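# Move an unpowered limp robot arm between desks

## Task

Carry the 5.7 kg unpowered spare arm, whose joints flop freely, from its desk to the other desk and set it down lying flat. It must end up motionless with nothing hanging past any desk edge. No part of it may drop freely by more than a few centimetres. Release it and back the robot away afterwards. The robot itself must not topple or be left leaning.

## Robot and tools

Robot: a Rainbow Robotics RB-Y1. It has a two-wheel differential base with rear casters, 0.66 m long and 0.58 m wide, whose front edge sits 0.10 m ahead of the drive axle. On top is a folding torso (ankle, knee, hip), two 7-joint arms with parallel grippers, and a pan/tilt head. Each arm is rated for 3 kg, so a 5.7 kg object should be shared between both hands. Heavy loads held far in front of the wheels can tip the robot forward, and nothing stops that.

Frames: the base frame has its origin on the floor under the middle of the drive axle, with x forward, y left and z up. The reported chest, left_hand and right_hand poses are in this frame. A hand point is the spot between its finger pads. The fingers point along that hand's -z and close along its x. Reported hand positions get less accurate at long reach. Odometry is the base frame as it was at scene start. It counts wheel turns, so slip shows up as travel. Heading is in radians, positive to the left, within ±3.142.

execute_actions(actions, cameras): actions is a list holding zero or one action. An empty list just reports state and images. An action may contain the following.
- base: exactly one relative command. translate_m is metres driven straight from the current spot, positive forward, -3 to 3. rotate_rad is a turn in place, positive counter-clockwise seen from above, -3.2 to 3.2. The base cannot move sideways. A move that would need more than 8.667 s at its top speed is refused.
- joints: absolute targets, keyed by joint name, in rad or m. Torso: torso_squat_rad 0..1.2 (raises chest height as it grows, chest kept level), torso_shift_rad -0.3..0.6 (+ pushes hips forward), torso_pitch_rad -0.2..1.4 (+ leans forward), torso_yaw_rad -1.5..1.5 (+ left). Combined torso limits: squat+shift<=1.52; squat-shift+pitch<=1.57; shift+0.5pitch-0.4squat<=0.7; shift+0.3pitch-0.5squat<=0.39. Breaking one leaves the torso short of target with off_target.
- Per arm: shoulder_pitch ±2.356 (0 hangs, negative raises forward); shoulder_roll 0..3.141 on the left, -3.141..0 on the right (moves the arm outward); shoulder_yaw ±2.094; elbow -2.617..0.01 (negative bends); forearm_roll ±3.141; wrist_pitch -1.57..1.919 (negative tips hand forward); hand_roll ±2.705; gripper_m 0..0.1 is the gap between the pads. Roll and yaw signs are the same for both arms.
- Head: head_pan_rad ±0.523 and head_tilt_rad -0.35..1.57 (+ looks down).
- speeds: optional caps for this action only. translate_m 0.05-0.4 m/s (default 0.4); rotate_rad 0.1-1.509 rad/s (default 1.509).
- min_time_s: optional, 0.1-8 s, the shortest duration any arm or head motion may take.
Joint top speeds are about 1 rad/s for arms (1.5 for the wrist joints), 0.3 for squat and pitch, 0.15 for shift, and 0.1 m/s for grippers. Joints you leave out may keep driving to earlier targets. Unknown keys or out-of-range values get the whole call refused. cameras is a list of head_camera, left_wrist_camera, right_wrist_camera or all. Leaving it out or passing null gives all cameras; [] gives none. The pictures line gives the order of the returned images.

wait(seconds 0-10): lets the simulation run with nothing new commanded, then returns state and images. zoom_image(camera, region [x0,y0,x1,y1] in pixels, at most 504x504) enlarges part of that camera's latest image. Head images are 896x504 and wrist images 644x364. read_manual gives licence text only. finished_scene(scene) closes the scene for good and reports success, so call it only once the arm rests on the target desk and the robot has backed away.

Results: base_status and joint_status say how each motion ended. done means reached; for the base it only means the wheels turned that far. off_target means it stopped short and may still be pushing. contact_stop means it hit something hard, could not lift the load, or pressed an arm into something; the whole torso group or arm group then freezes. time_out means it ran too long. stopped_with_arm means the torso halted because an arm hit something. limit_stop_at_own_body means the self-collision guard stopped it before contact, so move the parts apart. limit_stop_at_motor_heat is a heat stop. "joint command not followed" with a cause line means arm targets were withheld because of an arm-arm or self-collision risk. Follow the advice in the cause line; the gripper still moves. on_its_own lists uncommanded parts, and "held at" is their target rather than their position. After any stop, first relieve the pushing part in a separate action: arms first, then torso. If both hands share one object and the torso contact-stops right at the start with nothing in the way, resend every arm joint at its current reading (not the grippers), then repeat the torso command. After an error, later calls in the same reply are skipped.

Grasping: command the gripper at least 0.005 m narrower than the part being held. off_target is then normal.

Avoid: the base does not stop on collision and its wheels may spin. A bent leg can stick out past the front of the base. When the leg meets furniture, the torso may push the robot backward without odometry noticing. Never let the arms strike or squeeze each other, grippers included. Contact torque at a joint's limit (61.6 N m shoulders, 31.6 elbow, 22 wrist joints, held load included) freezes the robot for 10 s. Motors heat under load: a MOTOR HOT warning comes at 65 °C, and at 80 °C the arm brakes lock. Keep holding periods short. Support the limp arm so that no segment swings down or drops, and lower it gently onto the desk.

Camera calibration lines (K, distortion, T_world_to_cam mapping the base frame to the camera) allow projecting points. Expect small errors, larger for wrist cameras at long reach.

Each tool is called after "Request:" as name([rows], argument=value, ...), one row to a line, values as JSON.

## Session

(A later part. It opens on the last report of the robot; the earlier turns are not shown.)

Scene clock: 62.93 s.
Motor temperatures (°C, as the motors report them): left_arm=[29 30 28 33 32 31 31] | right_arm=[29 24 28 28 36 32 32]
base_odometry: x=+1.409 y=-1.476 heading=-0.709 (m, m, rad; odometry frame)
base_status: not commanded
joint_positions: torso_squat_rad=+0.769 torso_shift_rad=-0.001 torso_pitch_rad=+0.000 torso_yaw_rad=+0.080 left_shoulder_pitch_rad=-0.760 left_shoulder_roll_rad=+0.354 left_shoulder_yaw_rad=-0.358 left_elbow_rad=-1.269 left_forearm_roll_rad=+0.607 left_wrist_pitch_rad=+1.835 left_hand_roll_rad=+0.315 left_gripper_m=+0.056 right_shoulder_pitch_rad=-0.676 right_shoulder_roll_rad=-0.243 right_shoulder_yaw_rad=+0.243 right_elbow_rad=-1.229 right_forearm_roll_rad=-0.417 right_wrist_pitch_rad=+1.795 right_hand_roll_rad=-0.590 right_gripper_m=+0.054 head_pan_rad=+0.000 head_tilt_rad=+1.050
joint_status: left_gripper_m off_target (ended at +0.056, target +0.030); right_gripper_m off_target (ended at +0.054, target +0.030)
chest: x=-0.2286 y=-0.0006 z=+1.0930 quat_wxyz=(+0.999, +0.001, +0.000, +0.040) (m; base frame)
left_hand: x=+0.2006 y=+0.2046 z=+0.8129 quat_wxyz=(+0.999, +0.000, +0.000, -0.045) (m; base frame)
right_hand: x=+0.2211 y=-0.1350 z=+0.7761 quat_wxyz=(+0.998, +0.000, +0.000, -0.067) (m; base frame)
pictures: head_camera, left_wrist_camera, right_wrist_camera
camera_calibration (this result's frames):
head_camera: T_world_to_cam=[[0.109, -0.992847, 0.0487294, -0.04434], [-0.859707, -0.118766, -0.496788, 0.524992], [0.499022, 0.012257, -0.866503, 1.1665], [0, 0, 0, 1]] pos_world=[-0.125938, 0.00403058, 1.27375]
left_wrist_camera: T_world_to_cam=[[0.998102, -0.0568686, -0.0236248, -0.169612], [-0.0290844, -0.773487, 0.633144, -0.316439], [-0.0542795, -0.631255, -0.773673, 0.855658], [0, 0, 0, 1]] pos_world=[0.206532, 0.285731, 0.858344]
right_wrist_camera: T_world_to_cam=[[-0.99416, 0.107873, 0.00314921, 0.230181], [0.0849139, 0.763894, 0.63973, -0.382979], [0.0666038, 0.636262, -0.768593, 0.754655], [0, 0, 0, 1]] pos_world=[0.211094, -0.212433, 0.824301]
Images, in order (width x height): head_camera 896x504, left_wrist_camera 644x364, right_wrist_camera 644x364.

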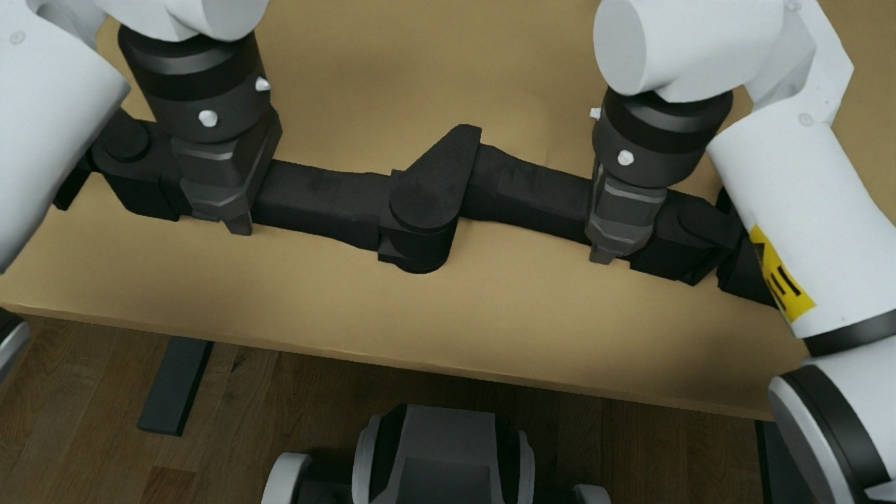

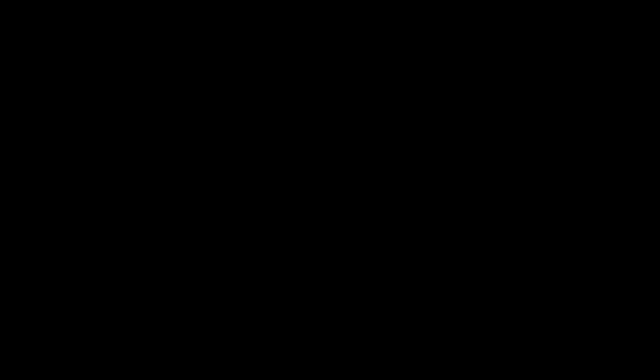

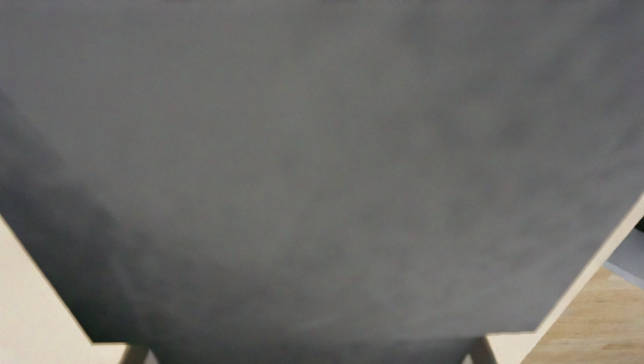

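Request:
execute_actions([
  {"joints": {"torso_squat_rad": 0.735}},
], cameras=["head_camera", "right_wrist_camera"])

Scene clock: 64.07 s.
Motor temperatures (°C, as the motors report them): left_arm=[29 30 28 33 32 31 31] | right_arm=[29 24 28 28 36 32 32]
base_odometry: x=+1.409 y=-1.476 heading=-0.709 (m, m, rad; odometry frame)
base_status: not commanded
joint_positions: torso_squat_rad=+0.735 torso_shift_rad=-0.001 torso_pitch_rad=+0.001 torso_yaw_rad=+0.080 left_shoulder_pitch_rad=-0.758 left_shoulder_roll_rad=+0.354 left_shoulder_yaw_rad=-0.359 left_elbow_rad=-1.268 left_forearm_roll_rad=+0.607 left_wrist_pitch_rad=+1.835 left_hand_roll_rad=+0.315 left_gripper_m=+0.056 right_shoulder_pitch_rad=-0.674 right_shoulder_roll_rad=-0.243 right_shoulder_yaw_rad=+0.243 right_elbow_rad=-1.228 right_forearm_roll_rad=-0.417 right_wrist_pitch_rad=+1.795 right_hand_roll_rad=-0.590 right_gripper_m=+0.054 head_pan_rad=+0.000 head_tilt_rad=+1.050
joint_status: all done
chest: x=-0.2280 y=-0.0006 z=+1.1092 quat_wxyz=(+0.999, +0.001, +0.000, +0.040) (m; base frame)
left_hand: x=+0.1999 y=+0.2047 z=+0.8274 quat_wxyz=(+0.999, +0.000, +0.002, -0.045) (m; base frame)
right_hand: x=+0.2204 y=-0.1353 z=+0.7908 quat_wxyz=(+0.998, +0.000, +0.002, -0.067) (m; base frame)
pictures: head_camera, right_wrist_camera
camera_calibration (this result's frames):
head_camera: T_world_to_cam=[[0.109065, -0.992844, 0.0486278, -0.045067], [-0.86036, -0.118788, -0.495651, 0.532201], [0.497881, 0.0122207, -0.867159, 1.18078], [0, 0, 0, 1]] pos_world=[-0.125089, 0.00404437, 1.2899]
right_wrist_camera: T_world_to_cam=[[-0.994054, 0.108647, 0.00723349, 0.226383], [0.0881475, 0.763939, 0.63924, -0.392437], [0.0639253, 0.636077, -0.768973, 0.767075], [0, 0, 0, 1]] pos_world=[0.210594, -0.212716, 0.839084]
Images, in order (width x height): head_camera 896x504, right_wrist_camera 644x364.

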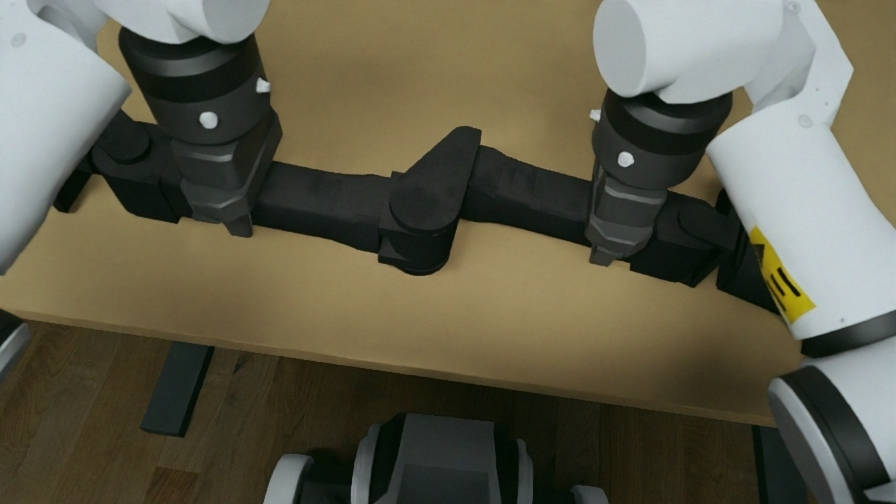

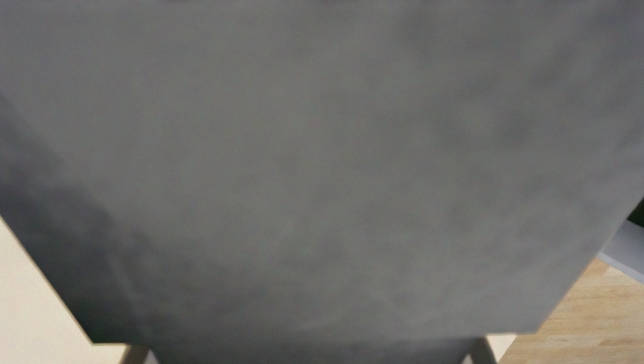

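Request:
execute_actions([
  {"joints": {"torso_squat_rad": 0.6}},
], cameras=["head_camera"])

Scene clock: 65.53 s.
Motor temperatures (°C, as the motors report them): left_arm=[29 30 28 33 32 31 31] | right_arm=[29 24 28 28 36 32 32]
base_odometry: x=+1.409 y=-1.476 heading=-0.709 (m, m, rad; odometry frame)
base_status: not commanded
joint_positions: torso_squat_rad=+0.600 torso_shift_rad=-0.001 torso_pitch_rad=+0.001 torso_yaw_rad=+0.080 left_shoulder_pitch_rad=-0.758 left_shoulder_roll_rad=+0.353 left_shoulder_yaw_rad=-0.359 left_elbow_rad=-1.268 left_forearm_roll_rad=+0.607 left_wrist_pitch_rad=+1.835 left_hand_roll_rad=+0.315 left_gripper_m=+0.056 right_shoulder_pitch_rad=-0.674 right_shoulder_roll_rad=-0.243 right_shoulder_yaw_rad=+0.243 right_elbow_rad=-1.227 right_forearm_roll_rad=-0.417 right_wrist_pitch_rad=+1.795 right_hand_roll_rad=-0.590 right_gripper_m=+0.054 head_pan_rad=+0.000 head_tilt_rad=+1.050
joint_status: all done
chest: x=-0.2280 y=-0.0006 z=+1.1677 quat_wxyz=(+0.999, +0.001, +0.000, +0.040) (m; base frame)
left_hand: x=+0.1998 y=+0.2046 z=+0.8857 quat_wxyz=(+0.999, +0.000, +0.002, -0.045) (m; base frame)
right_hand: x=+0.2202 y=-0.1354 z=+0.8490 quat_wxyz=(+0.998, +0.000, +0.002, -0.068) (m; base frame)
pictures: head_camera
camera_calibration (this result's frames):
head_camera: T_world_to_cam=[[0.109071, -0.992844, 0.0486142, -0.0479207], [-0.860428, -0.118788, -0.495533, 0.561051], [0.497761, 0.0122194, -0.867228, 1.23151], [0, 0, 0, 1]] pos_world=[-0.125027, 0.00401996, 1.34835]
Images, in order (width x height): head_camera 896x504.

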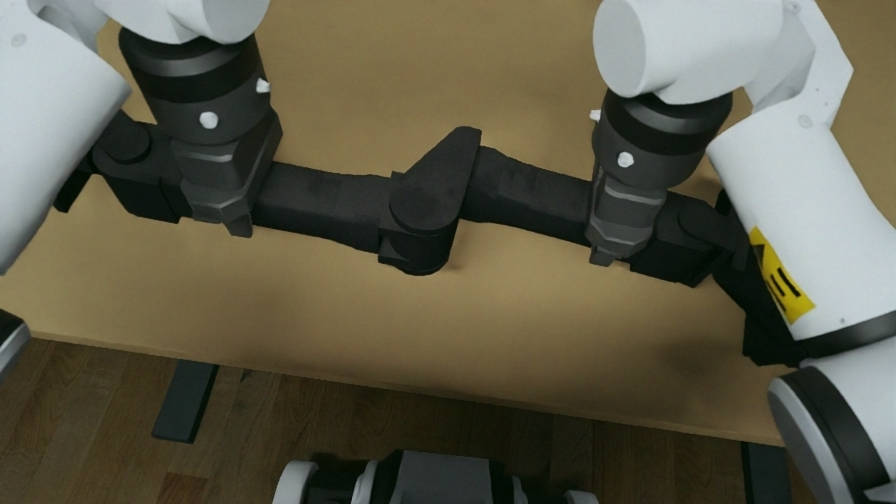

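Request:
execute_actions([
  {"joints": {"torso_squat_rad": 0.42}},
], cameras=["head_camera"])

Scene clock: 67.27 s.
Motor temperatures (°C, as the motors report them): left_arm=[29 30 28 33 32 31 31] | right_arm=[29 24 28 28 36 32 32]
base_odometry: x=+1.409 y=-1.476 heading=-0.709 (m, m, rad; odometry frame)
base_status: not commanded
joint_positions: torso_squat_rad=+0.420 torso_shift_rad=+0.000 torso_pitch_rad=+0.001 torso_yaw_rad=+0.080 left_shoulder_pitch_rad=-0.758 left_shoulder_roll_rad=+0.353 left_shoulder_yaw_rad=-0.359 left_elbow_rad=-1.268 left_forearm_roll_rad=+0.607 left_wrist_pitch_rad=+1.835 left_hand_roll_rad=+0.315 left_gripper_m=+0.056 right_shoulder_pitch_rad=-0.674 right_shoulder_roll_rad=-0.243 right_shoulder_yaw_rad=+0.243 right_elbow_rad=-1.227 right_forearm_roll_rad=-0.417 right_wrist_pitch_rad=+1.795 right_hand_roll_rad=-0.590 right_gripper_m=+0.054 head_pan_rad=+0.000 head_tilt_rad=+1.050
joint_status: all done
chest: x=-0.2280 y=-0.0006 z=+1.2291 quat_wxyz=(+0.999, +0.001, +0.001, +0.040) (m; base frame)
left_hand: x=+0.1998 y=+0.2046 z=+0.9471 quat_wxyz=(+0.999, +0.000, +0.002, -0.045) (m; base frame)
right_hand: x=+0.2201 y=-0.1355 z=+0.9103 quat_wxyz=(+0.998, +0.000, +0.002, -0.068) (m; base frame)
pictures: head_camera
camera_calibration (this result's frames):
head_camera: T_world_to_cam=[[0.109075, -0.992844, 0.0486057, -0.0509225], [-0.860468, -0.118788, -0.495464, 0.591403], [0.497693, 0.0122193, -0.867267, 1.2848], [0, 0, 0, 1]] pos_world=[-0.125, 0.00399418, 1.40976]
Images, in order (width x height): head_camera 896x504.

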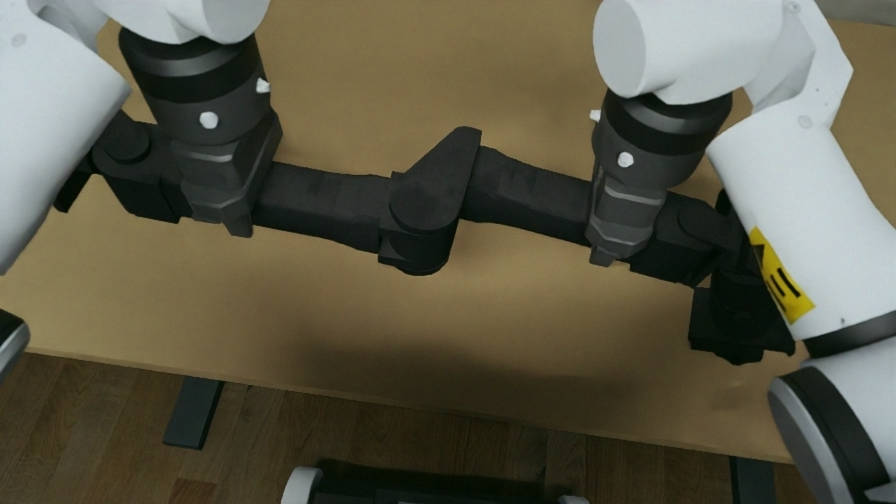

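Request:
execute_actions([
  {"base": {"translate_m": -1.2}, "joints": {"torso_squat_rad": 0.12}},
], cameras=["head_camera"])

Scene clock: 73.27 s.
Motor temperatures (°C, as the motors report them): left_arm=[30 30 28 33 32 31 31] | right_arm=[30 24 28 28 36 32 32]
base_odometry: x=+0.498 y=-0.695 heading=-0.708 (m, m, rad; odometry frame)
base_status: done
joint_positions: torso_squat_rad=+0.120 torso_shift_rad=+0.000 torso_pitch_rad=+0.001 torso_yaw_rad=+0.080 left_shoulder_pitch_rad=-0.758 left_shoulder_roll_rad=+0.353 left_shoulder_yaw_rad=-0.359 left_elbow_rad=-1.268 left_forearm_roll_rad=+0.607 left_wrist_pitch_rad=+1.835 left_hand_roll_rad=+0.315 left_gripper_m=+0.056 right_shoulder_pitch_rad=-0.673 right_shoulder_roll_rad=-0.242 right_shoulder_yaw_rad=+0.243 right_elbow_rad=-1.227 right_forearm_roll_rad=-0.417 right_wrist_pitch_rad=+1.795 right_hand_roll_rad=-0.590 right_gripper_m=+0.054 head_pan_rad=+0.000 head_tilt_rad=+1.050
joint_status: all done
chest: x=-0.2280 y=-0.0006 z=+1.2849 quat_wxyz=(+0.999, +0.001, +0.001, +0.040) (m; base frame)
left_hand: x=+0.1998 y=+0.2046 z=+1.0028 quat_wxyz=(+0.999, +0.000, +0.002, -0.045) (m; base frame)
right_hand: x=+0.2199 y=-0.1354 z=+0.9658 quat_wxyz=(+0.998, +0.000, +0.003, -0.068) (m; base frame)
pictures: head_camera
camera_calibration (this result's frames):
head_camera: T_world_to_cam=[[0.109093, -0.992843, 0.0486031, -0.0536437], [-0.860494, -0.118803, -0.495416, 0.618991], [0.497644, 0.0122238, -0.867295, 1.3332], [0, 0, 0, 1]] pos_world=[-0.124967, 0.00398151, 1.46554]
Images, in order (width x height): head_camera 896x504.

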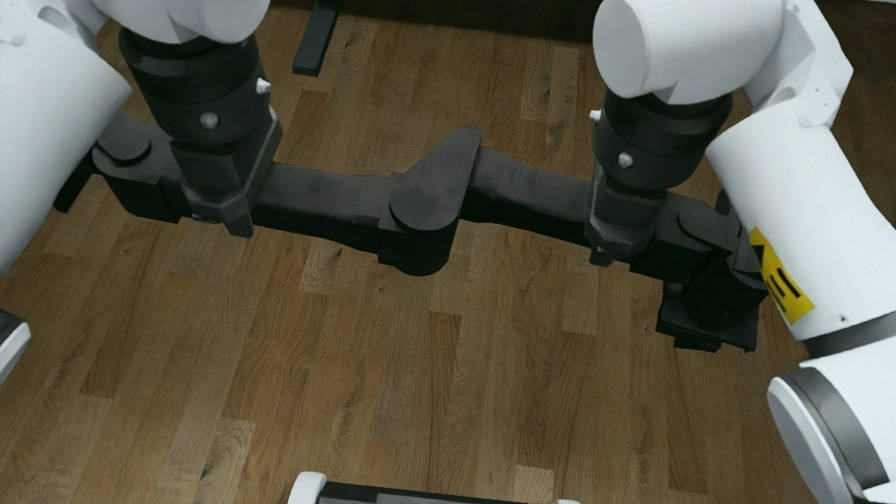

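Request:
execute_actions([
  {"base": {"rotate_rad": 3.02}, "joints": {"head_tilt_rad": 0.3, "head_pan_rad": -0.08}, "speeds": {"rotate_rad": 0.8}},
], cameras=["head_camera"])

Scene clock: 79.33 s.
Motor temperatures (°C, as the motors report them): left_arm=[30 30 28 33 32 31 31] | right_arm=[31 24 28 29 36 32 32]
base_odometry: x=+0.498 y=-0.695 heading=+2.312 (m, m, rad; odometry frame)
base_status: done
joint_positions: torso_squat_rad=+0.120 torso_shift_rad=+0.000 torso_pitch_rad=+0.001 torso_yaw_rad=+0.080 left_shoulder_pitch_rad=-0.758 left_shoulder_roll_rad=+0.353 left_shoulder_yaw_rad=-0.359 left_elbow_rad=-1.268 left_forearm_roll_rad=+0.607 left_wrist_pitch_rad=+1.835 left_hand_roll_rad=+0.315 left_gripper_m=+0.056 right_shoulder_pitch_rad=-0.673 right_shoulder_roll_rad=-0.242 right_shoulder_yaw_rad=+0.243 right_elbow_rad=-1.227 right_forearm_roll_rad=-0.417 right_wrist_pitch_rad=+1.795 right_hand_roll_rad=-0.590 right_gripper_m=+0.054 head_pan_rad=-0.080 head_tilt_rad=+0.300
joint_status: all done
chest: x=-0.2280 y=-0.0006 z=+1.2849 quat_wxyz=(+0.999, +0.001, +0.001, +0.040) (m; base frame)
left_hand: x=+0.1998 y=+0.2046 z=+1.0029 quat_wxyz=(+0.999, +0.000, +0.002, -0.045) (m; base frame)
right_hand: x=+0.2199 y=-0.1354 z=+0.9658 quat_wxyz=(+0.998, +0.000, +0.003, -0.068) (m; base frame)
pictures: head_camera
camera_calibration (this result's frames):
head_camera: T_world_to_cam=[[-0.0122919, -0.998389, 0.0553838, -0.0887073], [-0.297022, -0.0492424, -0.9536, 1.41527], [0.954792, -0.0281718, -0.295938, 0.578883], [0, 0, 0, 1]] pos_world=[-0.133436, -0.00256491, 1.52583]
Images, in order (width x height): head_camera 896x504.

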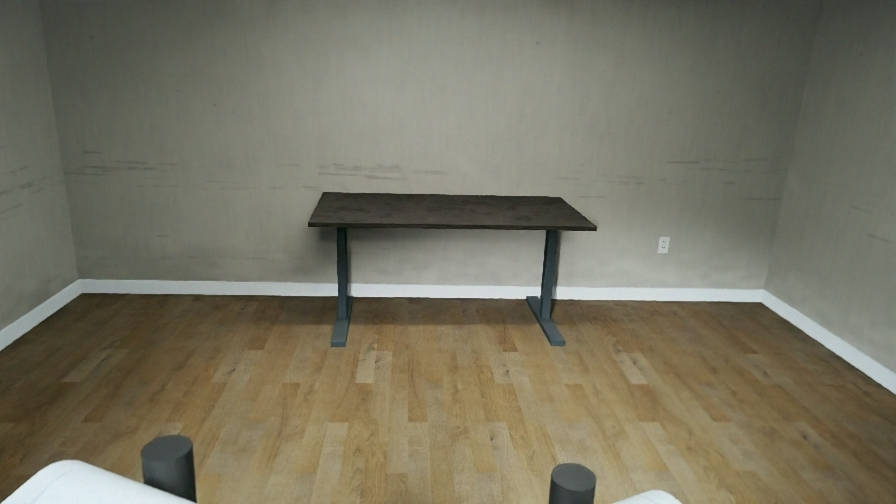

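Request:
zoom_image(camera="head_camera", region=[295, 180, 455, 360])

Request:
zoom_image(camera="head_camera", region=[455, 180, 615, 360])

Region (295, 180, 455, 360) of head_camera's 896x504 image, scaled by 2.800, with more detail than that image has.

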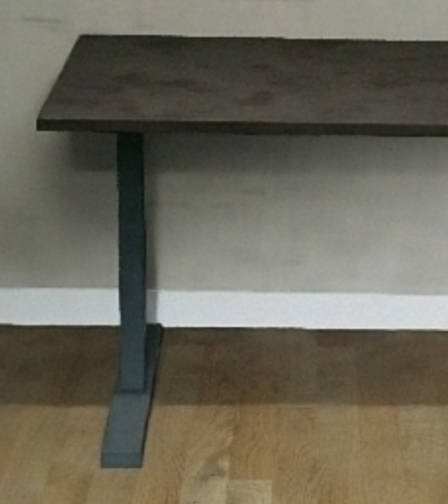

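Region (455, 180, 615, 360) of head_camera's 896x504 image, scaled by 2.800, with more detail than that image has.

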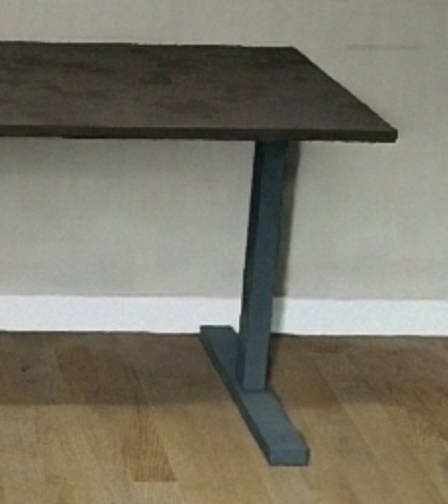

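Request:
execute_actions([
  {"base": {"translate_m": 2.35}, "joints": {"head_tilt_rad": 0.75, "head_pan_rad": 0.08, "torso_yaw_rad": -0.08, "torso_squat_rad": 0.05}},
], cameras=["head_camera"])

Scene clock: 91.80 s.
Motor temperatures (°C, as the motors report them): left_arm=[31 30 28 33 32 31 31] | right_arm=[31 24 28 29 36 32 32]
base_odometry: x=-1.089 y=+1.038 heading=+2.312 (m, m, rad; odometry frame)
base_status: done
joint_positions: torso_squat_rad=+0.050 torso_shift_rad=+0.000 torso_pitch_rad=+0.001 torso_yaw_rad=-0.080 left_shoulder_pitch_rad=-0.758 left_shoulder_roll_rad=+0.353 left_shoulder_yaw_rad=-0.359 left_elbow_rad=-1.268 left_forearm_roll_rad=+0.607 left_wrist_pitch_rad=+1.835 left_hand_roll_rad=+0.315 left_gripper_m=+0.056 right_shoulder_pitch_rad=-0.673 right_shoulder_roll_rad=-0.242 right_shoulder_yaw_rad=+0.243 right_elbow_rad=-1.227 right_forearm_roll_rad=-0.417 right_wrist_pitch_rad=+1.795 right_hand_roll_rad=-0.590 right_gripper_m=+0.054 head_pan_rad=+0.080 head_tilt_rad=+0.750
joint_status: all done
chest: x=-0.2279 y=-0.0007 z=+1.2891 quat_wxyz=(+0.999, +0.001, +0.001, -0.040) (m; base frame)
left_hand: x=+0.2270 y=+0.1336 z=+1.0069 quat_wxyz=(+0.992, +0.000, +0.002, -0.125) (m; base frame)
right_hand: x=+0.1927 y=-0.2052 z=+0.9698 quat_wxyz=(+0.989, +0.000, +0.003, -0.147) (m; base frame)
pictures: head_camera
camera_calibration (this result's frames):
head_camera: T_world_to_cam=[[0.0133519, -0.998399, 0.0549629, -0.0866752], [-0.682244, -0.0492815, -0.729461, 1.00606], [0.731002, -0.0277584, -0.68181, 1.10848], [0, 0, 0, 1]] pos_world=[-0.122763, -0.00618649, 1.49442]
Images, in order (width x height): head_camera 896x504.

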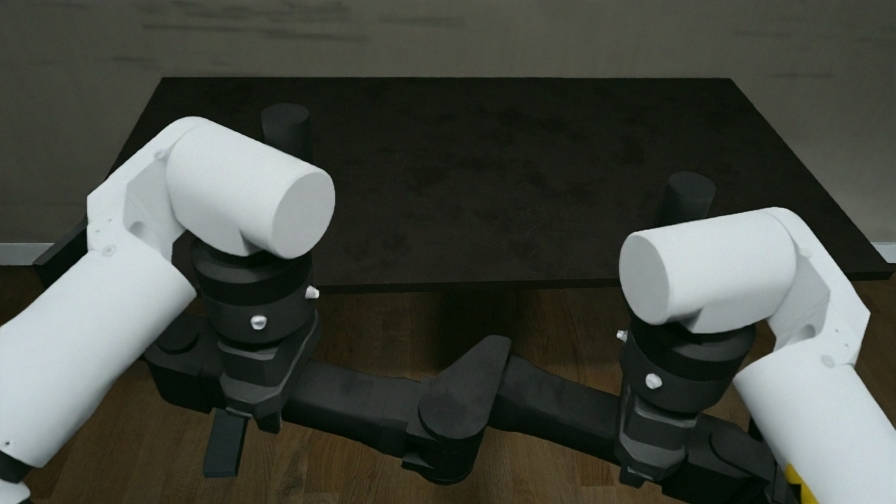

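Request:
zoom_image(camera="head_camera", region=[330, 250, 630, 310])

Request:
zoom_image(camera="head_camera", region=[816, 230, 896, 300])

Request:
zoom_image(camera="head_camera", region=[130, 60, 210, 110])

Request:
zoom_image(camera="head_camera", region=[690, 60, 770, 110])

Region (330, 250, 630, 310) of head_camera's 896x504 image, scaled by 1.680, with more detail than that image has; it fills the top 101 rows of this view, and the rest is white.

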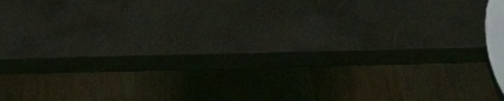

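Region (816, 230, 896, 300) of head_camera's 896x504 image, scaled by 6.300, with more detail than that image has; it fills the top 441 rows of this view, and the rest is white.

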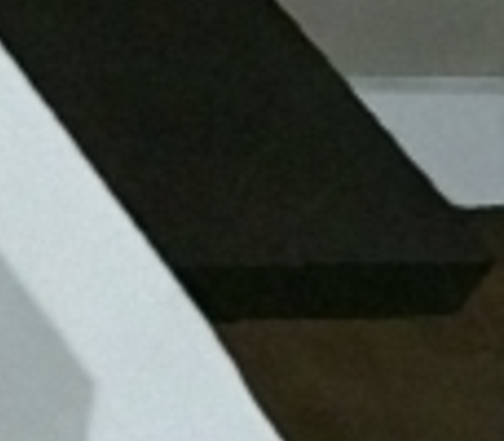

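Region (130, 60, 210, 110) of head_camera's 896x504 image, scaled by 6.300, with more detail than that image has; it fills the top 315 rows of this view, and the rest is white.

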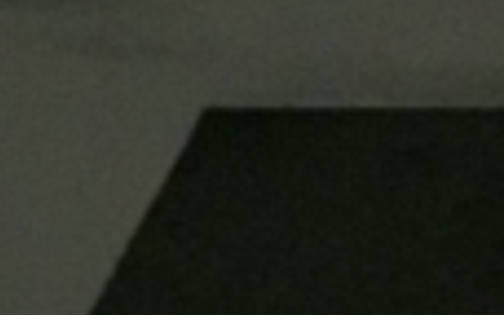

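Region (690, 60, 770, 110) of head_camera's 896x504 image, scaled by 6.300, with more detail than that image has; it fills the top 315 rows of this view, and the rest is white.

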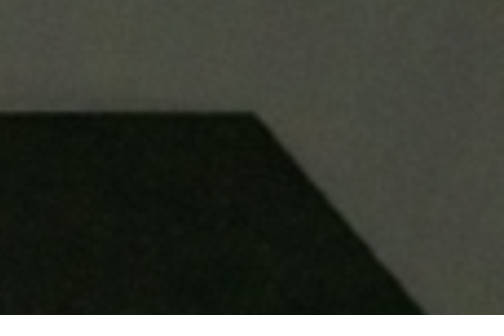

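Request:
execute_actions([
  {"base": {"translate_m": 0.62}, "joints": {"head_tilt_rad": 1.1, "head_pan_rad": -0.15, "torso_yaw_rad": 0.0}},
], cameras=["head_camera"])

Scene clock: 101.50 s.
Motor temperatures (°C, as the motors report them): left_arm=[31 30 28 34 32 31 31] | right_arm=[32 24 28 30 36 32 32]
base_odometry: x=-1.508 y=+1.496 heading=+2.313 (m, m, rad; odometry frame)
base_status: done
joint_positions: torso_squat_rad=+0.050 torso_shift_rad=+0.000 torso_pitch_rad=+0.001 torso_yaw_rad=+0.000 left_shoulder_pitch_rad=-0.758 left_shoulder_roll_rad=+0.353 left_shoulder_yaw_rad=-0.359 left_elbow_rad=-1.268 left_forearm_roll_rad=+0.607 left_wrist_pitch_rad=+1.835 left_hand_roll_rad=+0.315 left_gripper_m=+0.056 right_shoulder_pitch_rad=-0.673 right_shoulder_roll_rad=-0.242 right_shoulder_yaw_rad=+0.243 right_elbow_rad=-1.227 right_forearm_roll_rad=-0.417 right_wrist_pitch_rad=+1.795 right_hand_roll_rad=-0.590 right_gripper_m=+0.054 head_pan_rad=-0.150 head_tilt_rad=+1.100
joint_status: all done
chest: x=-0.2279 y=-0.0006 z=+1.2891 quat_wxyz=(+1.000, +0.001, +0.001, +0.000) (m; base frame)
left_hand: x=+0.2148 y=+0.1698 z=+1.0069 quat_wxyz=(+0.996, +0.000, +0.002, -0.085) (m; base frame)
right_hand: x=+0.2077 y=-0.1707 z=+0.9699 quat_wxyz=(+0.994, +0.000, +0.003, -0.107) (m; base frame)
pictures: head_camera
camera_calibration (this result's frames):
head_camera: T_world_to_cam=[[-0.11754, -0.991942, 0.0472705, -0.10026], [-0.888502, 0.0837836, -0.451159, 0.549471], [0.443563, -0.0950294, -0.891191, 1.36111], [0, 0, 0, 1]] pos_world=[-0.127317, -0.0161438, 1.46565]
Images, in order (width x height): head_camera 896x504.

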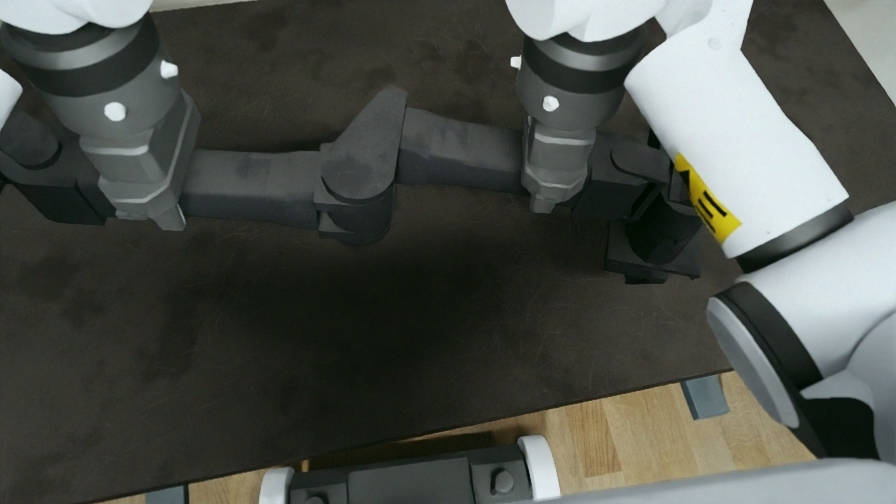

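Request:
zoom_image(camera="head_camera", region=[520, 120, 760, 320])

Region (520, 120, 760, 320) of head_camera's 896x504 image, scaled by 2.100, with more detail than that image has.

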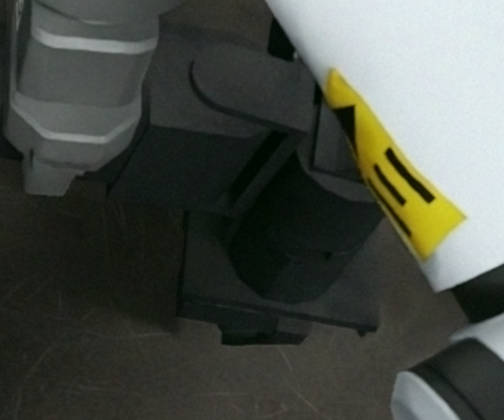

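Request:
execute_actions([
  {"joints": {"torso_squat_rad": 0.31}},
], cameras=["head_camera"])

Scene clock: 104.20 s.
Motor temperatures (°C, as the motors report them): left_arm=[31 30 28 34 32 31 31] | right_arm=[32 24 28 30 36 32 32]
base_odometry: x=-1.508 y=+1.496 heading=+2.313 (m, m, rad; odometry frame)
base_status: not commanded
joint_positions: torso_squat_rad=+0.310 torso_shift_rad=+0.000 torso_pitch_rad=+0.001 torso_yaw_rad=+0.000 left_shoulder_pitch_rad=-0.758 left_shoulder_roll_rad=+0.353 left_shoulder_yaw_rad=-0.359 left_elbow_rad=-1.268 left_forearm_roll_rad=+0.607 left_wrist_pitch_rad=+1.835 left_hand_roll_rad=+0.315 left_gripper_m=+0.056 right_shoulder_pitch_rad=-0.673 right_shoulder_roll_rad=-0.242 right_shoulder_yaw_rad=+0.243 right_elbow_rad=-1.227 right_forearm_roll_rad=-0.417 right_wrist_pitch_rad=+1.795 right_hand_roll_rad=-0.590 right_gripper_m=+0.054 head_pan_rad=-0.150 head_tilt_rad=+1.100
joint_status: all done
chest: x=-0.2280 y=-0.0006 z=+1.2566 quat_wxyz=(+1.000, +0.001, +0.001, +0.000) (m; base frame)
left_hand: x=+0.2148 y=+0.1698 z=+0.9745 quat_wxyz=(+0.996, +0.000, +0.002, -0.085) (m; base frame)
right_hand: x=+0.2077 y=-0.1707 z=+0.9375 quat_wxyz=(+0.994, +0.000, +0.003, -0.107) (m; base frame)
pictures: head_camera
camera_calibration (this result's frames):
head_camera: T_world_to_cam=[[-0.11755, -0.991942, 0.0472483, -0.0986973], [-0.88842, 0.0837844, -0.451321, 0.534966], [0.443726, -0.095029, -0.89111, 1.33215], [0, 0, 0, 1]] pos_world=[-0.127439, -0.0161306, 1.4332]
Images, in order (width x height): head_camera 896x504.

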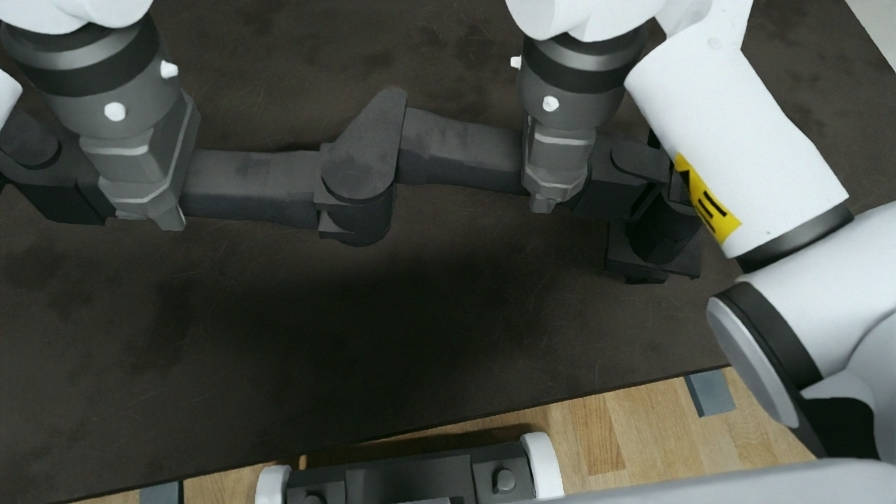

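Request:
execute_actions([
  {"joints": {"torso_squat_rad": 0.333}},
], cameras=[])

Scene clock: 110.13 s.
Motor temperatures (°C, as the motors report them): left_arm=[31 30 28 34 32 31 31] | right_arm=[32 24 28 30 36 32 32]
base_odometry: x=-1.508 y=+1.496 heading=+2.313 (m, m, rad; odometry frame)
base_status: not commanded
joint_positions: torso_squat_rad=+0.333 torso_shift_rad=+0.000 torso_pitch_rad=+0.001 torso_yaw_rad=+0.000 left_shoulder_pitch_rad=-0.758 left_shoulder_roll_rad=+0.353 left_shoulder_yaw_rad=-0.359 left_elbow_rad=-1.268 left_forearm_roll_rad=+0.607 left_wrist_pitch_rad=+1.835 left_hand_roll_rad=+0.315 left_gripper_m=+0.056 right_shoulder_pitch_rad=-0.673 right_shoulder_roll_rad=-0.242 right_shoulder_yaw_rad=+0.243 right_elbow_rad=-1.227 right_forearm_roll_rad=-0.417 right_wrist_pitch_rad=+1.795 right_hand_roll_rad=-0.590 right_gripper_m=+0.054 head_pan_rad=-0.150 head_tilt_rad=+1.100
joint_status: all done
chest: x=-0.2280 y=-0.0006 z=+1.2515 quat_wxyz=(+1.000, +0.001, +0.001, +0.000) (m; base frame)
left_hand: x=+0.2148 y=+0.1698 z=+0.9695 quat_wxyz=(+0.996, +0.000, +0.002, -0.085) (m; base frame)
right_hand: x=+0.2077 y=-0.1707 z=+0.9324 quat_wxyz=(+0.994, +0.000, +0.003, -0.107) (m; base frame)
pictures: none
No camera images: the call's "cameras" was empty. Leave "cameras" out to get every camera's image.

Request:
execute_actions([
  {"joints": {"torso_squat_rad": 0.354}},
], cameras=[])

Scene clock: 110.97 s.
Motor temperatures (°C, as the motors report them): left_arm=[31 30 28 34 32 31 31] | right_arm=[32 24 28 30 36 32 32]
base_odometry: x=-1.508 y=+1.496 heading=+2.313 (m, m, rad; odometry frame)
base_status: not commanded
joint_positions: torso_squat_rad=+0.354 torso_shift_rad=+0.000 torso_pitch_rad=+0.001 torso_yaw_rad=+0.000 left_shoulder_pitch_rad=-0.758 left_shoulder_roll_rad=+0.353 left_shoulder_yaw_rad=-0.359 left_elbow_rad=-1.268 left_forearm_roll_rad=+0.607 left_wrist_pitch_rad=+1.835 left_hand_roll_rad=+0.315 left_gripper_m=+0.056 right_shoulder_pitch_rad=-0.673 right_shoulder_roll_rad=-0.242 right_shoulder_yaw_rad=+0.243 right_elbow_rad=-1.227 right_forearm_roll_rad=-0.417 right_wrist_pitch_rad=+1.795 right_hand_roll_rad=-0.590 right_gripper_m=+0.054 head_pan_rad=-0.150 head_tilt_rad=+1.100
joint_status: all done
chest: x=-0.2280 y=-0.0006 z=+1.2466 quat_wxyz=(+1.000, +0.001, +0.001, +0.000) (m; base frame)
left_hand: x=+0.2148 y=+0.1698 z=+0.9645 quat_wxyz=(+0.996, +0.000, +0.002, -0.085) (m; base frame)
right_hand: x=+0.2077 y=-0.1707 z=+0.9274 quat_wxyz=(+0.994, +0.000, +0.003, -0.107) (m; base frame)
pictures: none
No camera images: the call's "cameras" was empty. Leave "cameras" out to get every camera's image.

Request:
execute_actions([
  {"joints": {"torso_squat_rad": 0.374}},
], cameras=[])

Scene clock: 111.77 s.
Motor temperatures (°C, as the motors report them): left_arm=[32 30 28 34 32 31 31] | right_arm=[32 24 28 30 36 32 32]
base_odometry: x=-1.508 y=+1.496 heading=+2.313 (m, m, rad; odometry frame)
base_status: not commanded
joint_positions: torso_squat_rad=+0.374 torso_shift_rad=+0.000 torso_pitch_rad=+0.001 torso_yaw_rad=+0.000 left_shoulder_pitch_rad=-0.758 left_shoulder_roll_rad=+0.353 left_shoulder_yaw_rad=-0.359 left_elbow_rad=-1.268 left_forearm_roll_rad=+0.607 left_wrist_pitch_rad=+1.835 left_hand_roll_rad=+0.315 left_gripper_m=+0.056 right_shoulder_pitch_rad=-0.673 right_shoulder_roll_rad=-0.242 right_shoulder_yaw_rad=+0.243 right_elbow_rad=-1.227 right_forearm_roll_rad=-0.417 right_wrist_pitch_rad=+1.795 right_hand_roll_rad=-0.590 right_gripper_m=+0.054 head_pan_rad=-0.150 head_tilt_rad=+1.100
joint_status: all done
chest: x=-0.2280 y=-0.0006 z=+1.2416 quat_wxyz=(+1.000, +0.001, +0.001, +0.000) (m; base frame)
left_hand: x=+0.2148 y=+0.1698 z=+0.9595 quat_wxyz=(+0.996, +0.000, +0.002, -0.085) (m; base frame)
right_hand: x=+0.2077 y=-0.1707 z=+0.9225 quat_wxyz=(+0.994, +0.000, +0.003, -0.107) (m; base frame)
pictures: none
No camera images: the call's "cameras" was empty. Leave "cameras" out to get every camera's image.

Request:
execute_actions([
  {"joints": {"torso_squat_rad": 0.39}},
], cameras=["head_camera"])

Scene clock: 112.63 s.
Motor temperatures (°C, as the motors report them): left_arm=[32 30 28 34 32 31 31] | right_arm=[32 24 28 30 36 32 32]
base_odometry: x=-1.508 y=+1.496 heading=+2.313 (m, m, rad; odometry frame)
base_status: not commanded
joint_positions: torso_squat_rad=+0.390 torso_shift_rad=-0.001 torso_pitch_rad=+0.000 torso_yaw_rad=+0.000 left_shoulder_pitch_rad=-0.758 left_shoulder_roll_rad=+0.354 left_shoulder_yaw_rad=-0.359 left_elbow_rad=-1.268 left_forearm_roll_rad=+0.607 left_wrist_pitch_rad=+1.835 left_hand_roll_rad=+0.315 left_gripper_m=+0.056 right_shoulder_pitch_rad=-0.675 right_shoulder_roll_rad=-0.243 right_shoulder_yaw_rad=+0.243 right_elbow_rad=-1.228 right_forearm_roll_rad=-0.417 right_wrist_pitch_rad=+1.795 right_hand_roll_rad=-0.590 right_gripper_m=+0.054 head_pan_rad=-0.150 head_tilt_rad=+1.100
joint_status: all done
chest: x=-0.2283 y=-0.0005 z=+1.2374 quat_wxyz=(+1.000, +0.000, +0.000, +0.000) (m; base frame)
left_hand: x=+0.2145 y=+0.1700 z=+0.9553 quat_wxyz=(+0.996, +0.000, +0.002, -0.084) (m; base frame)
right_hand: x=+0.2084 y=-0.1704 z=+0.9196 quat_wxyz=(+0.994, +0.000, +0.001, -0.107) (m; base frame)
pictures: head_camera
camera_calibration (this result's frames):
head_camera: T_world_to_cam=[[-0.117587, -0.991929, 0.0474284, -0.0979347], [-0.888166, 0.0836824, -0.451838, 0.526711], [0.444223, -0.0952547, -0.890838, 1.31497], [0, 0, 0, 1]] pos_world=[-0.127848, -0.0159638, 1.41406]
Images, in order (width x height): head_camera 896x504.

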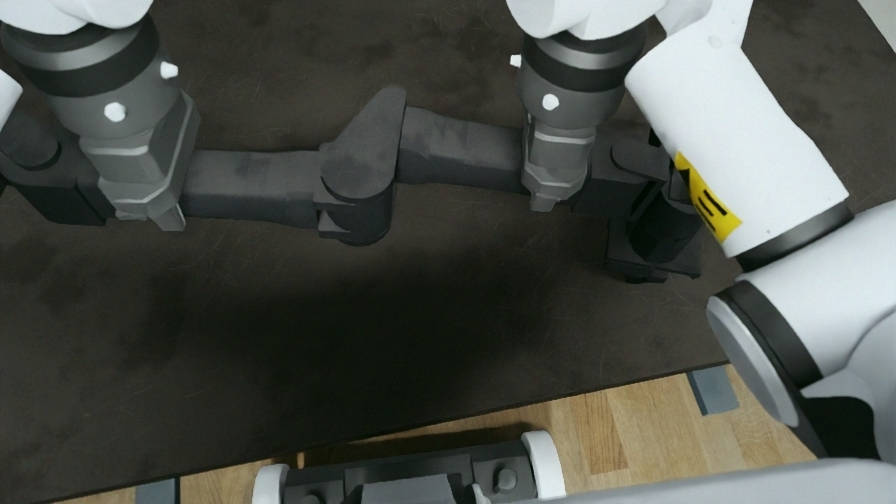

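Request:
execute_actions([
  {"joints": {"torso_squat_rad": 0.402, "torso_yaw_rad": 0.1}},
], cameras=["head_camera"])

Scene clock: 113.87 s.
Motor temperatures (°C, as the motors report them): left_arm=[32 30 28 34 32 31 31] | right_arm=[32 24 28 30 36 32 32]
base_odometry: x=-1.508 y=+1.496 heading=+2.313 (m, m, rad; odometry frame)
base_status: not commanded
joint_positions: torso_squat_rad=+0.402 torso_shift_rad=-0.001 torso_pitch_rad=+0.001 torso_yaw_rad=+0.100 left_shoulder_pitch_rad=-0.758 left_shoulder_roll_rad=+0.354 left_shoulder_yaw_rad=-0.359 left_elbow_rad=-1.268 left_forearm_roll_rad=+0.607 left_wrist_pitch_rad=+1.835 left_hand_roll_rad=+0.315 left_gripper_m=+0.056 right_shoulder_pitch_rad=-0.674 right_shoulder_roll_rad=-0.242 right_shoulder_yaw_rad=+0.243 right_elbow_rad=-1.227 right_forearm_roll_rad=-0.417 right_wrist_pitch_rad=+1.795 right_hand_roll_rad=-0.590 right_gripper_m=+0.054 head_pan_rad=-0.150 head_tilt_rad=+1.100
joint_status: all done
chest: x=-0.2281 y=-0.0005 z=+1.2342 quat_wxyz=(+0.999, +0.000, +0.000, +0.050) (m; base frame)
left_hand: x=+0.1954 y=+0.2134 z=+0.9520 quat_wxyz=(+0.999, +0.000, +0.002, -0.035) (m; base frame)
right_hand: x=+0.2229 y=-0.1261 z=+0.9157 quat_wxyz=(+0.998, +0.000, +0.002, -0.057) (m; base frame)
pictures: head_camera
camera_calibration (this result's frames):
head_camera: T_world_to_cam=[[-0.017932, -0.998716, 0.0473888, -0.0749729], [-0.892206, -0.00540845, -0.451595, 0.524169], [0.451272, -0.0503786, -0.890963, 1.31379], [0, 0, 0, 1]] pos_world=[-0.126552, -0.00585497, 1.4108]
Images, in order (width x height): head_camera 896x504.

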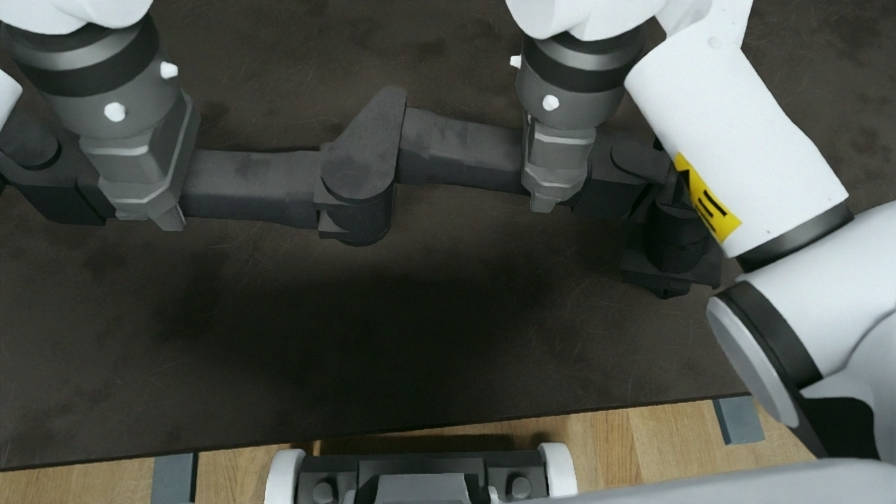

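Request:
execute_actions([
  {"joints": {"torso_squat_rad": 0.455, "torso_yaw_rad": 0.2}},
], cameras=["head_camera"])

Scene clock: 115.13 s.
Motor temperatures (°C, as the motors report them): left_arm=[32 30 28 34 32 31 31] | right_arm=[32 24 28 30 36 32 32]
base_odometry: x=-1.508 y=+1.496 heading=+2.313 (m, m, rad; odometry frame)
base_status: not commanded
joint_positions: torso_squat_rad=+0.455 torso_shift_rad=-0.001 torso_pitch_rad=+0.001 torso_yaw_rad=+0.200 left_shoulder_pitch_rad=-0.758 left_shoulder_roll_rad=+0.354 left_shoulder_yaw_rad=-0.359 left_elbow_rad=-1.268 left_forearm_roll_rad=+0.607 left_wrist_pitch_rad=+1.835 left_hand_roll_rad=+0.315 left_gripper_m=+0.056 right_shoulder_pitch_rad=-0.674 right_shoulder_roll_rad=-0.242 right_shoulder_yaw_rad=+0.243 right_elbow_rad=-1.227 right_forearm_roll_rad=-0.417 right_wrist_pitch_rad=+1.795 right_hand_roll_rad=-0.590 right_gripper_m=+0.054 head_pan_rad=-0.150 head_tilt_rad=+1.100
joint_status: all done
chest: x=-0.2281 y=-0.0005 z=+1.2187 quat_wxyz=(+0.995, +0.000, +0.000, +0.100) (m; base frame)
left_hand: x=+0.1720 y=+0.2546 z=+0.9367 quat_wxyz=(+1.000, +0.000, +0.002, +0.015) (m; base frame)
right_hand: x=+0.2331 y=-0.0804 z=+0.9002 quat_wxyz=(+1.000, +0.000, +0.002, -0.007) (m; base frame)
pictures: head_camera
camera_calibration (this result's frames):
head_camera: T_world_to_cam=[[0.081845, -0.995519, 0.047362, -0.0514143], [-0.887176, -0.0944259, -0.451666, 0.518403], [0.454114, -0.00505188, -0.890929, 1.30068], [0, 0, 0, 1]] pos_world=[-0.126534, 0.00433757, 1.39539]
Images, in order (width x height): head_camera 896x504.

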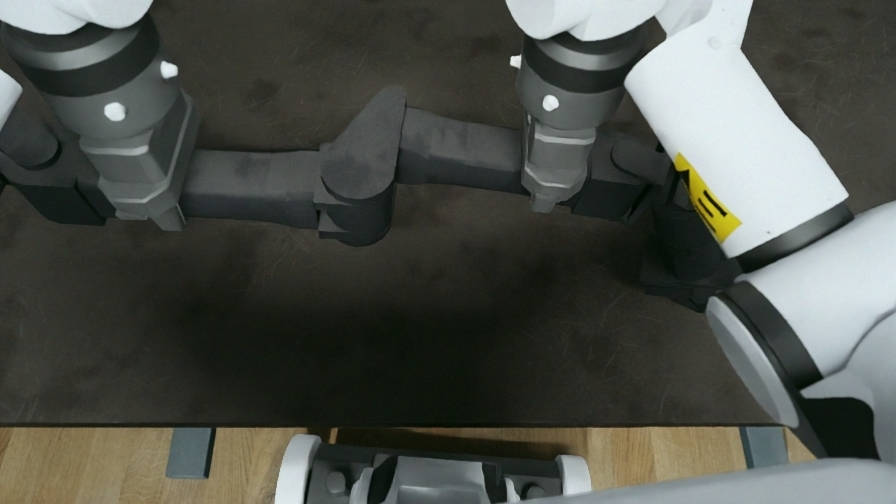

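Request:
execute_actions([
  {"joints": {"torso_squat_rad": 0.55, "torso_yaw_rad": 0.3}},
], cameras=["head_camera"])

Scene clock: 116.50 s.
Motor temperatures (°C, as the motors report them): left_arm=[32 30 28 34 32 31 31] | right_arm=[32 24 28 30 36 32 32]
base_odometry: x=-1.508 y=+1.496 heading=+2.313 (m, m, rad; odometry frame)
base_status: not commanded
joint_positions: torso_squat_rad=+0.550 torso_shift_rad=-0.001 torso_pitch_rad=+0.001 torso_yaw_rad=+0.300 left_shoulder_pitch_rad=-0.758 left_shoulder_roll_rad=+0.354 left_shoulder_yaw_rad=-0.359 left_elbow_rad=-1.268 left_forearm_roll_rad=+0.607 left_wrist_pitch_rad=+1.835 left_hand_roll_rad=+0.315 left_gripper_m=+0.056 right_shoulder_pitch_rad=-0.674 right_shoulder_roll_rad=-0.242 right_shoulder_yaw_rad=+0.243 right_elbow_rad=-1.227 right_forearm_roll_rad=-0.417 right_wrist_pitch_rad=+1.795 right_hand_roll_rad=-0.590 right_gripper_m=+0.054 head_pan_rad=-0.150 head_tilt_rad=+1.100
joint_status: all done
chest: x=-0.2281 y=-0.0004 z=+1.1867 quat_wxyz=(+0.989, +0.000, +0.000, +0.149) (m; base frame)
left_hand: x=+0.1446 y=+0.2933 z=+0.9047 quat_wxyz=(+0.998, +0.000, +0.002, +0.065) (m; base frame)
right_hand: x=+0.2388 y=-0.0340 z=+0.8682 quat_wxyz=(+0.999, -0.001, +0.002, +0.043) (m; base frame)
pictures: head_camera
camera_calibration (this result's frames):
head_camera: T_world_to_cam=[[0.180799, -0.982378, 0.0473718, -0.0272849], [-0.873275, -0.182504, -0.451756, 0.50719], [0.452441, 0.0403087, -0.890883, 1.27174], [0, 0, 0, 1]] pos_world=[-0.127538, 0.014498, 1.36339]
Images, in order (width x height): head_camera 896x504.

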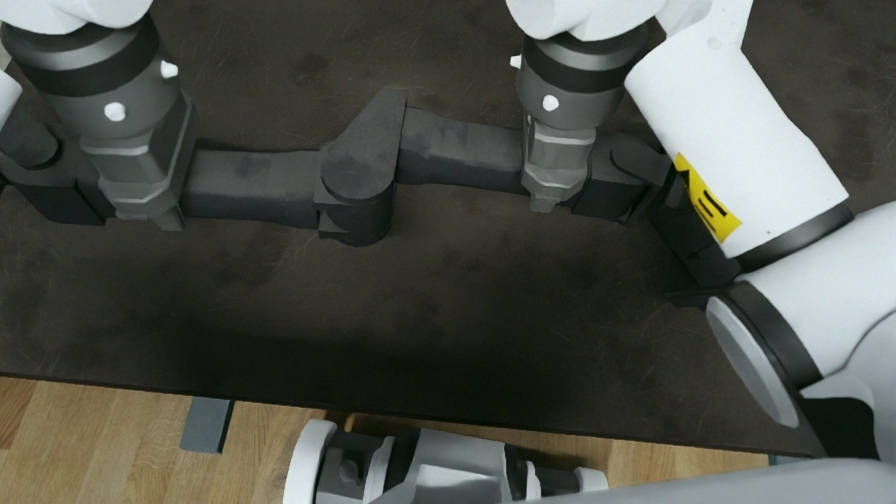

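Request:
execute_actions([
  {"joints": {"torso_squat_rad": 0.67, "torso_yaw_rad": 0.33, "head_pan_rad": 0.25, "head_tilt_rad": 1.0}},
], cameras=["head_camera"])

Scene clock: 117.93 s.
Motor temperatures (°C, as the motors report them): left_arm=[32 30 28 34 32 31 31] | right_arm=[32 24 28 30 36 32 32]
base_odometry: x=-1.508 y=+1.496 heading=+2.313 (m, m, rad; odometry frame)
base_status: not commanded
joint_positions: torso_squat_rad=+0.670 torso_shift_rad=-0.001 torso_pitch_rad=+0.001 torso_yaw_rad=+0.330 left_shoulder_pitch_rad=-0.758 left_shoulder_roll_rad=+0.354 left_shoulder_yaw_rad=-0.359 left_elbow_rad=-1.268 left_forearm_roll_rad=+0.607 left_wrist_pitch_rad=+1.835 left_hand_roll_rad=+0.315 left_gripper_m=+0.056 right_shoulder_pitch_rad=-0.674 right_shoulder_roll_rad=-0.242 right_shoulder_yaw_rad=+0.243 right_elbow_rad=-1.228 right_forearm_roll_rad=-0.417 right_wrist_pitch_rad=+1.795 right_hand_roll_rad=-0.590 right_gripper_m=+0.054 head_pan_rad=+0.250 head_tilt_rad=+1.000
joint_status: all done
chest: x=-0.2282 y=-0.0004 z=+1.1386 quat_wxyz=(+0.986, +0.000, +0.000, +0.164) (m; base frame)
left_hand: x=+0.1355 y=+0.3044 z=+0.8566 quat_wxyz=(+0.997, +0.000, +0.002, +0.080) (m; base frame)
right_hand: x=+0.2398 y=-0.0198 z=+0.8205 quat_wxyz=(+0.998, -0.001, +0.001, +0.058) (m; base frame)
pictures: head_camera
camera_calibration (this result's frames):
head_camera: T_world_to_cam=[[0.56957, -0.820402, 0.0503023, 0.0513008], [-0.676139, -0.502455, -0.538864, 0.644873], [0.46736, 0.27291, -0.840889, 1.16365], [0, 0, 0, 1]] pos_world=[-0.137037, 0.0485365, 1.32342]
Images, in order (width x height): head_camera 896x504.

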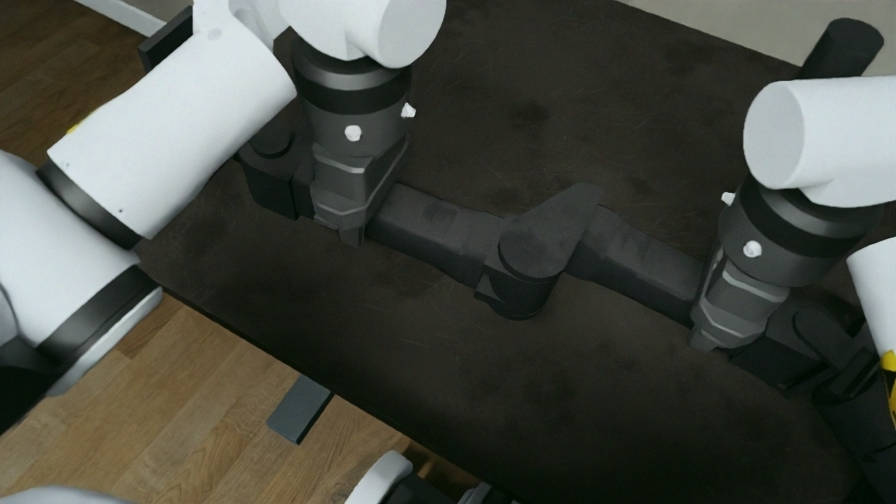

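Request:
zoom_image(camera="head_camera", region=[100, 0, 360, 260])

Region (100, 0, 360, 260) of head_camera's 896x504 image, scaled by 1.938, with more detail than that image has.

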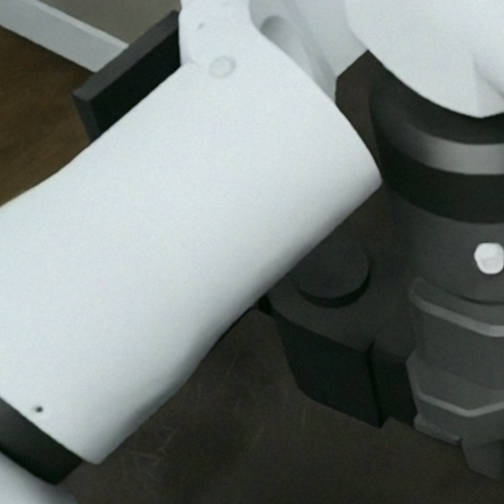

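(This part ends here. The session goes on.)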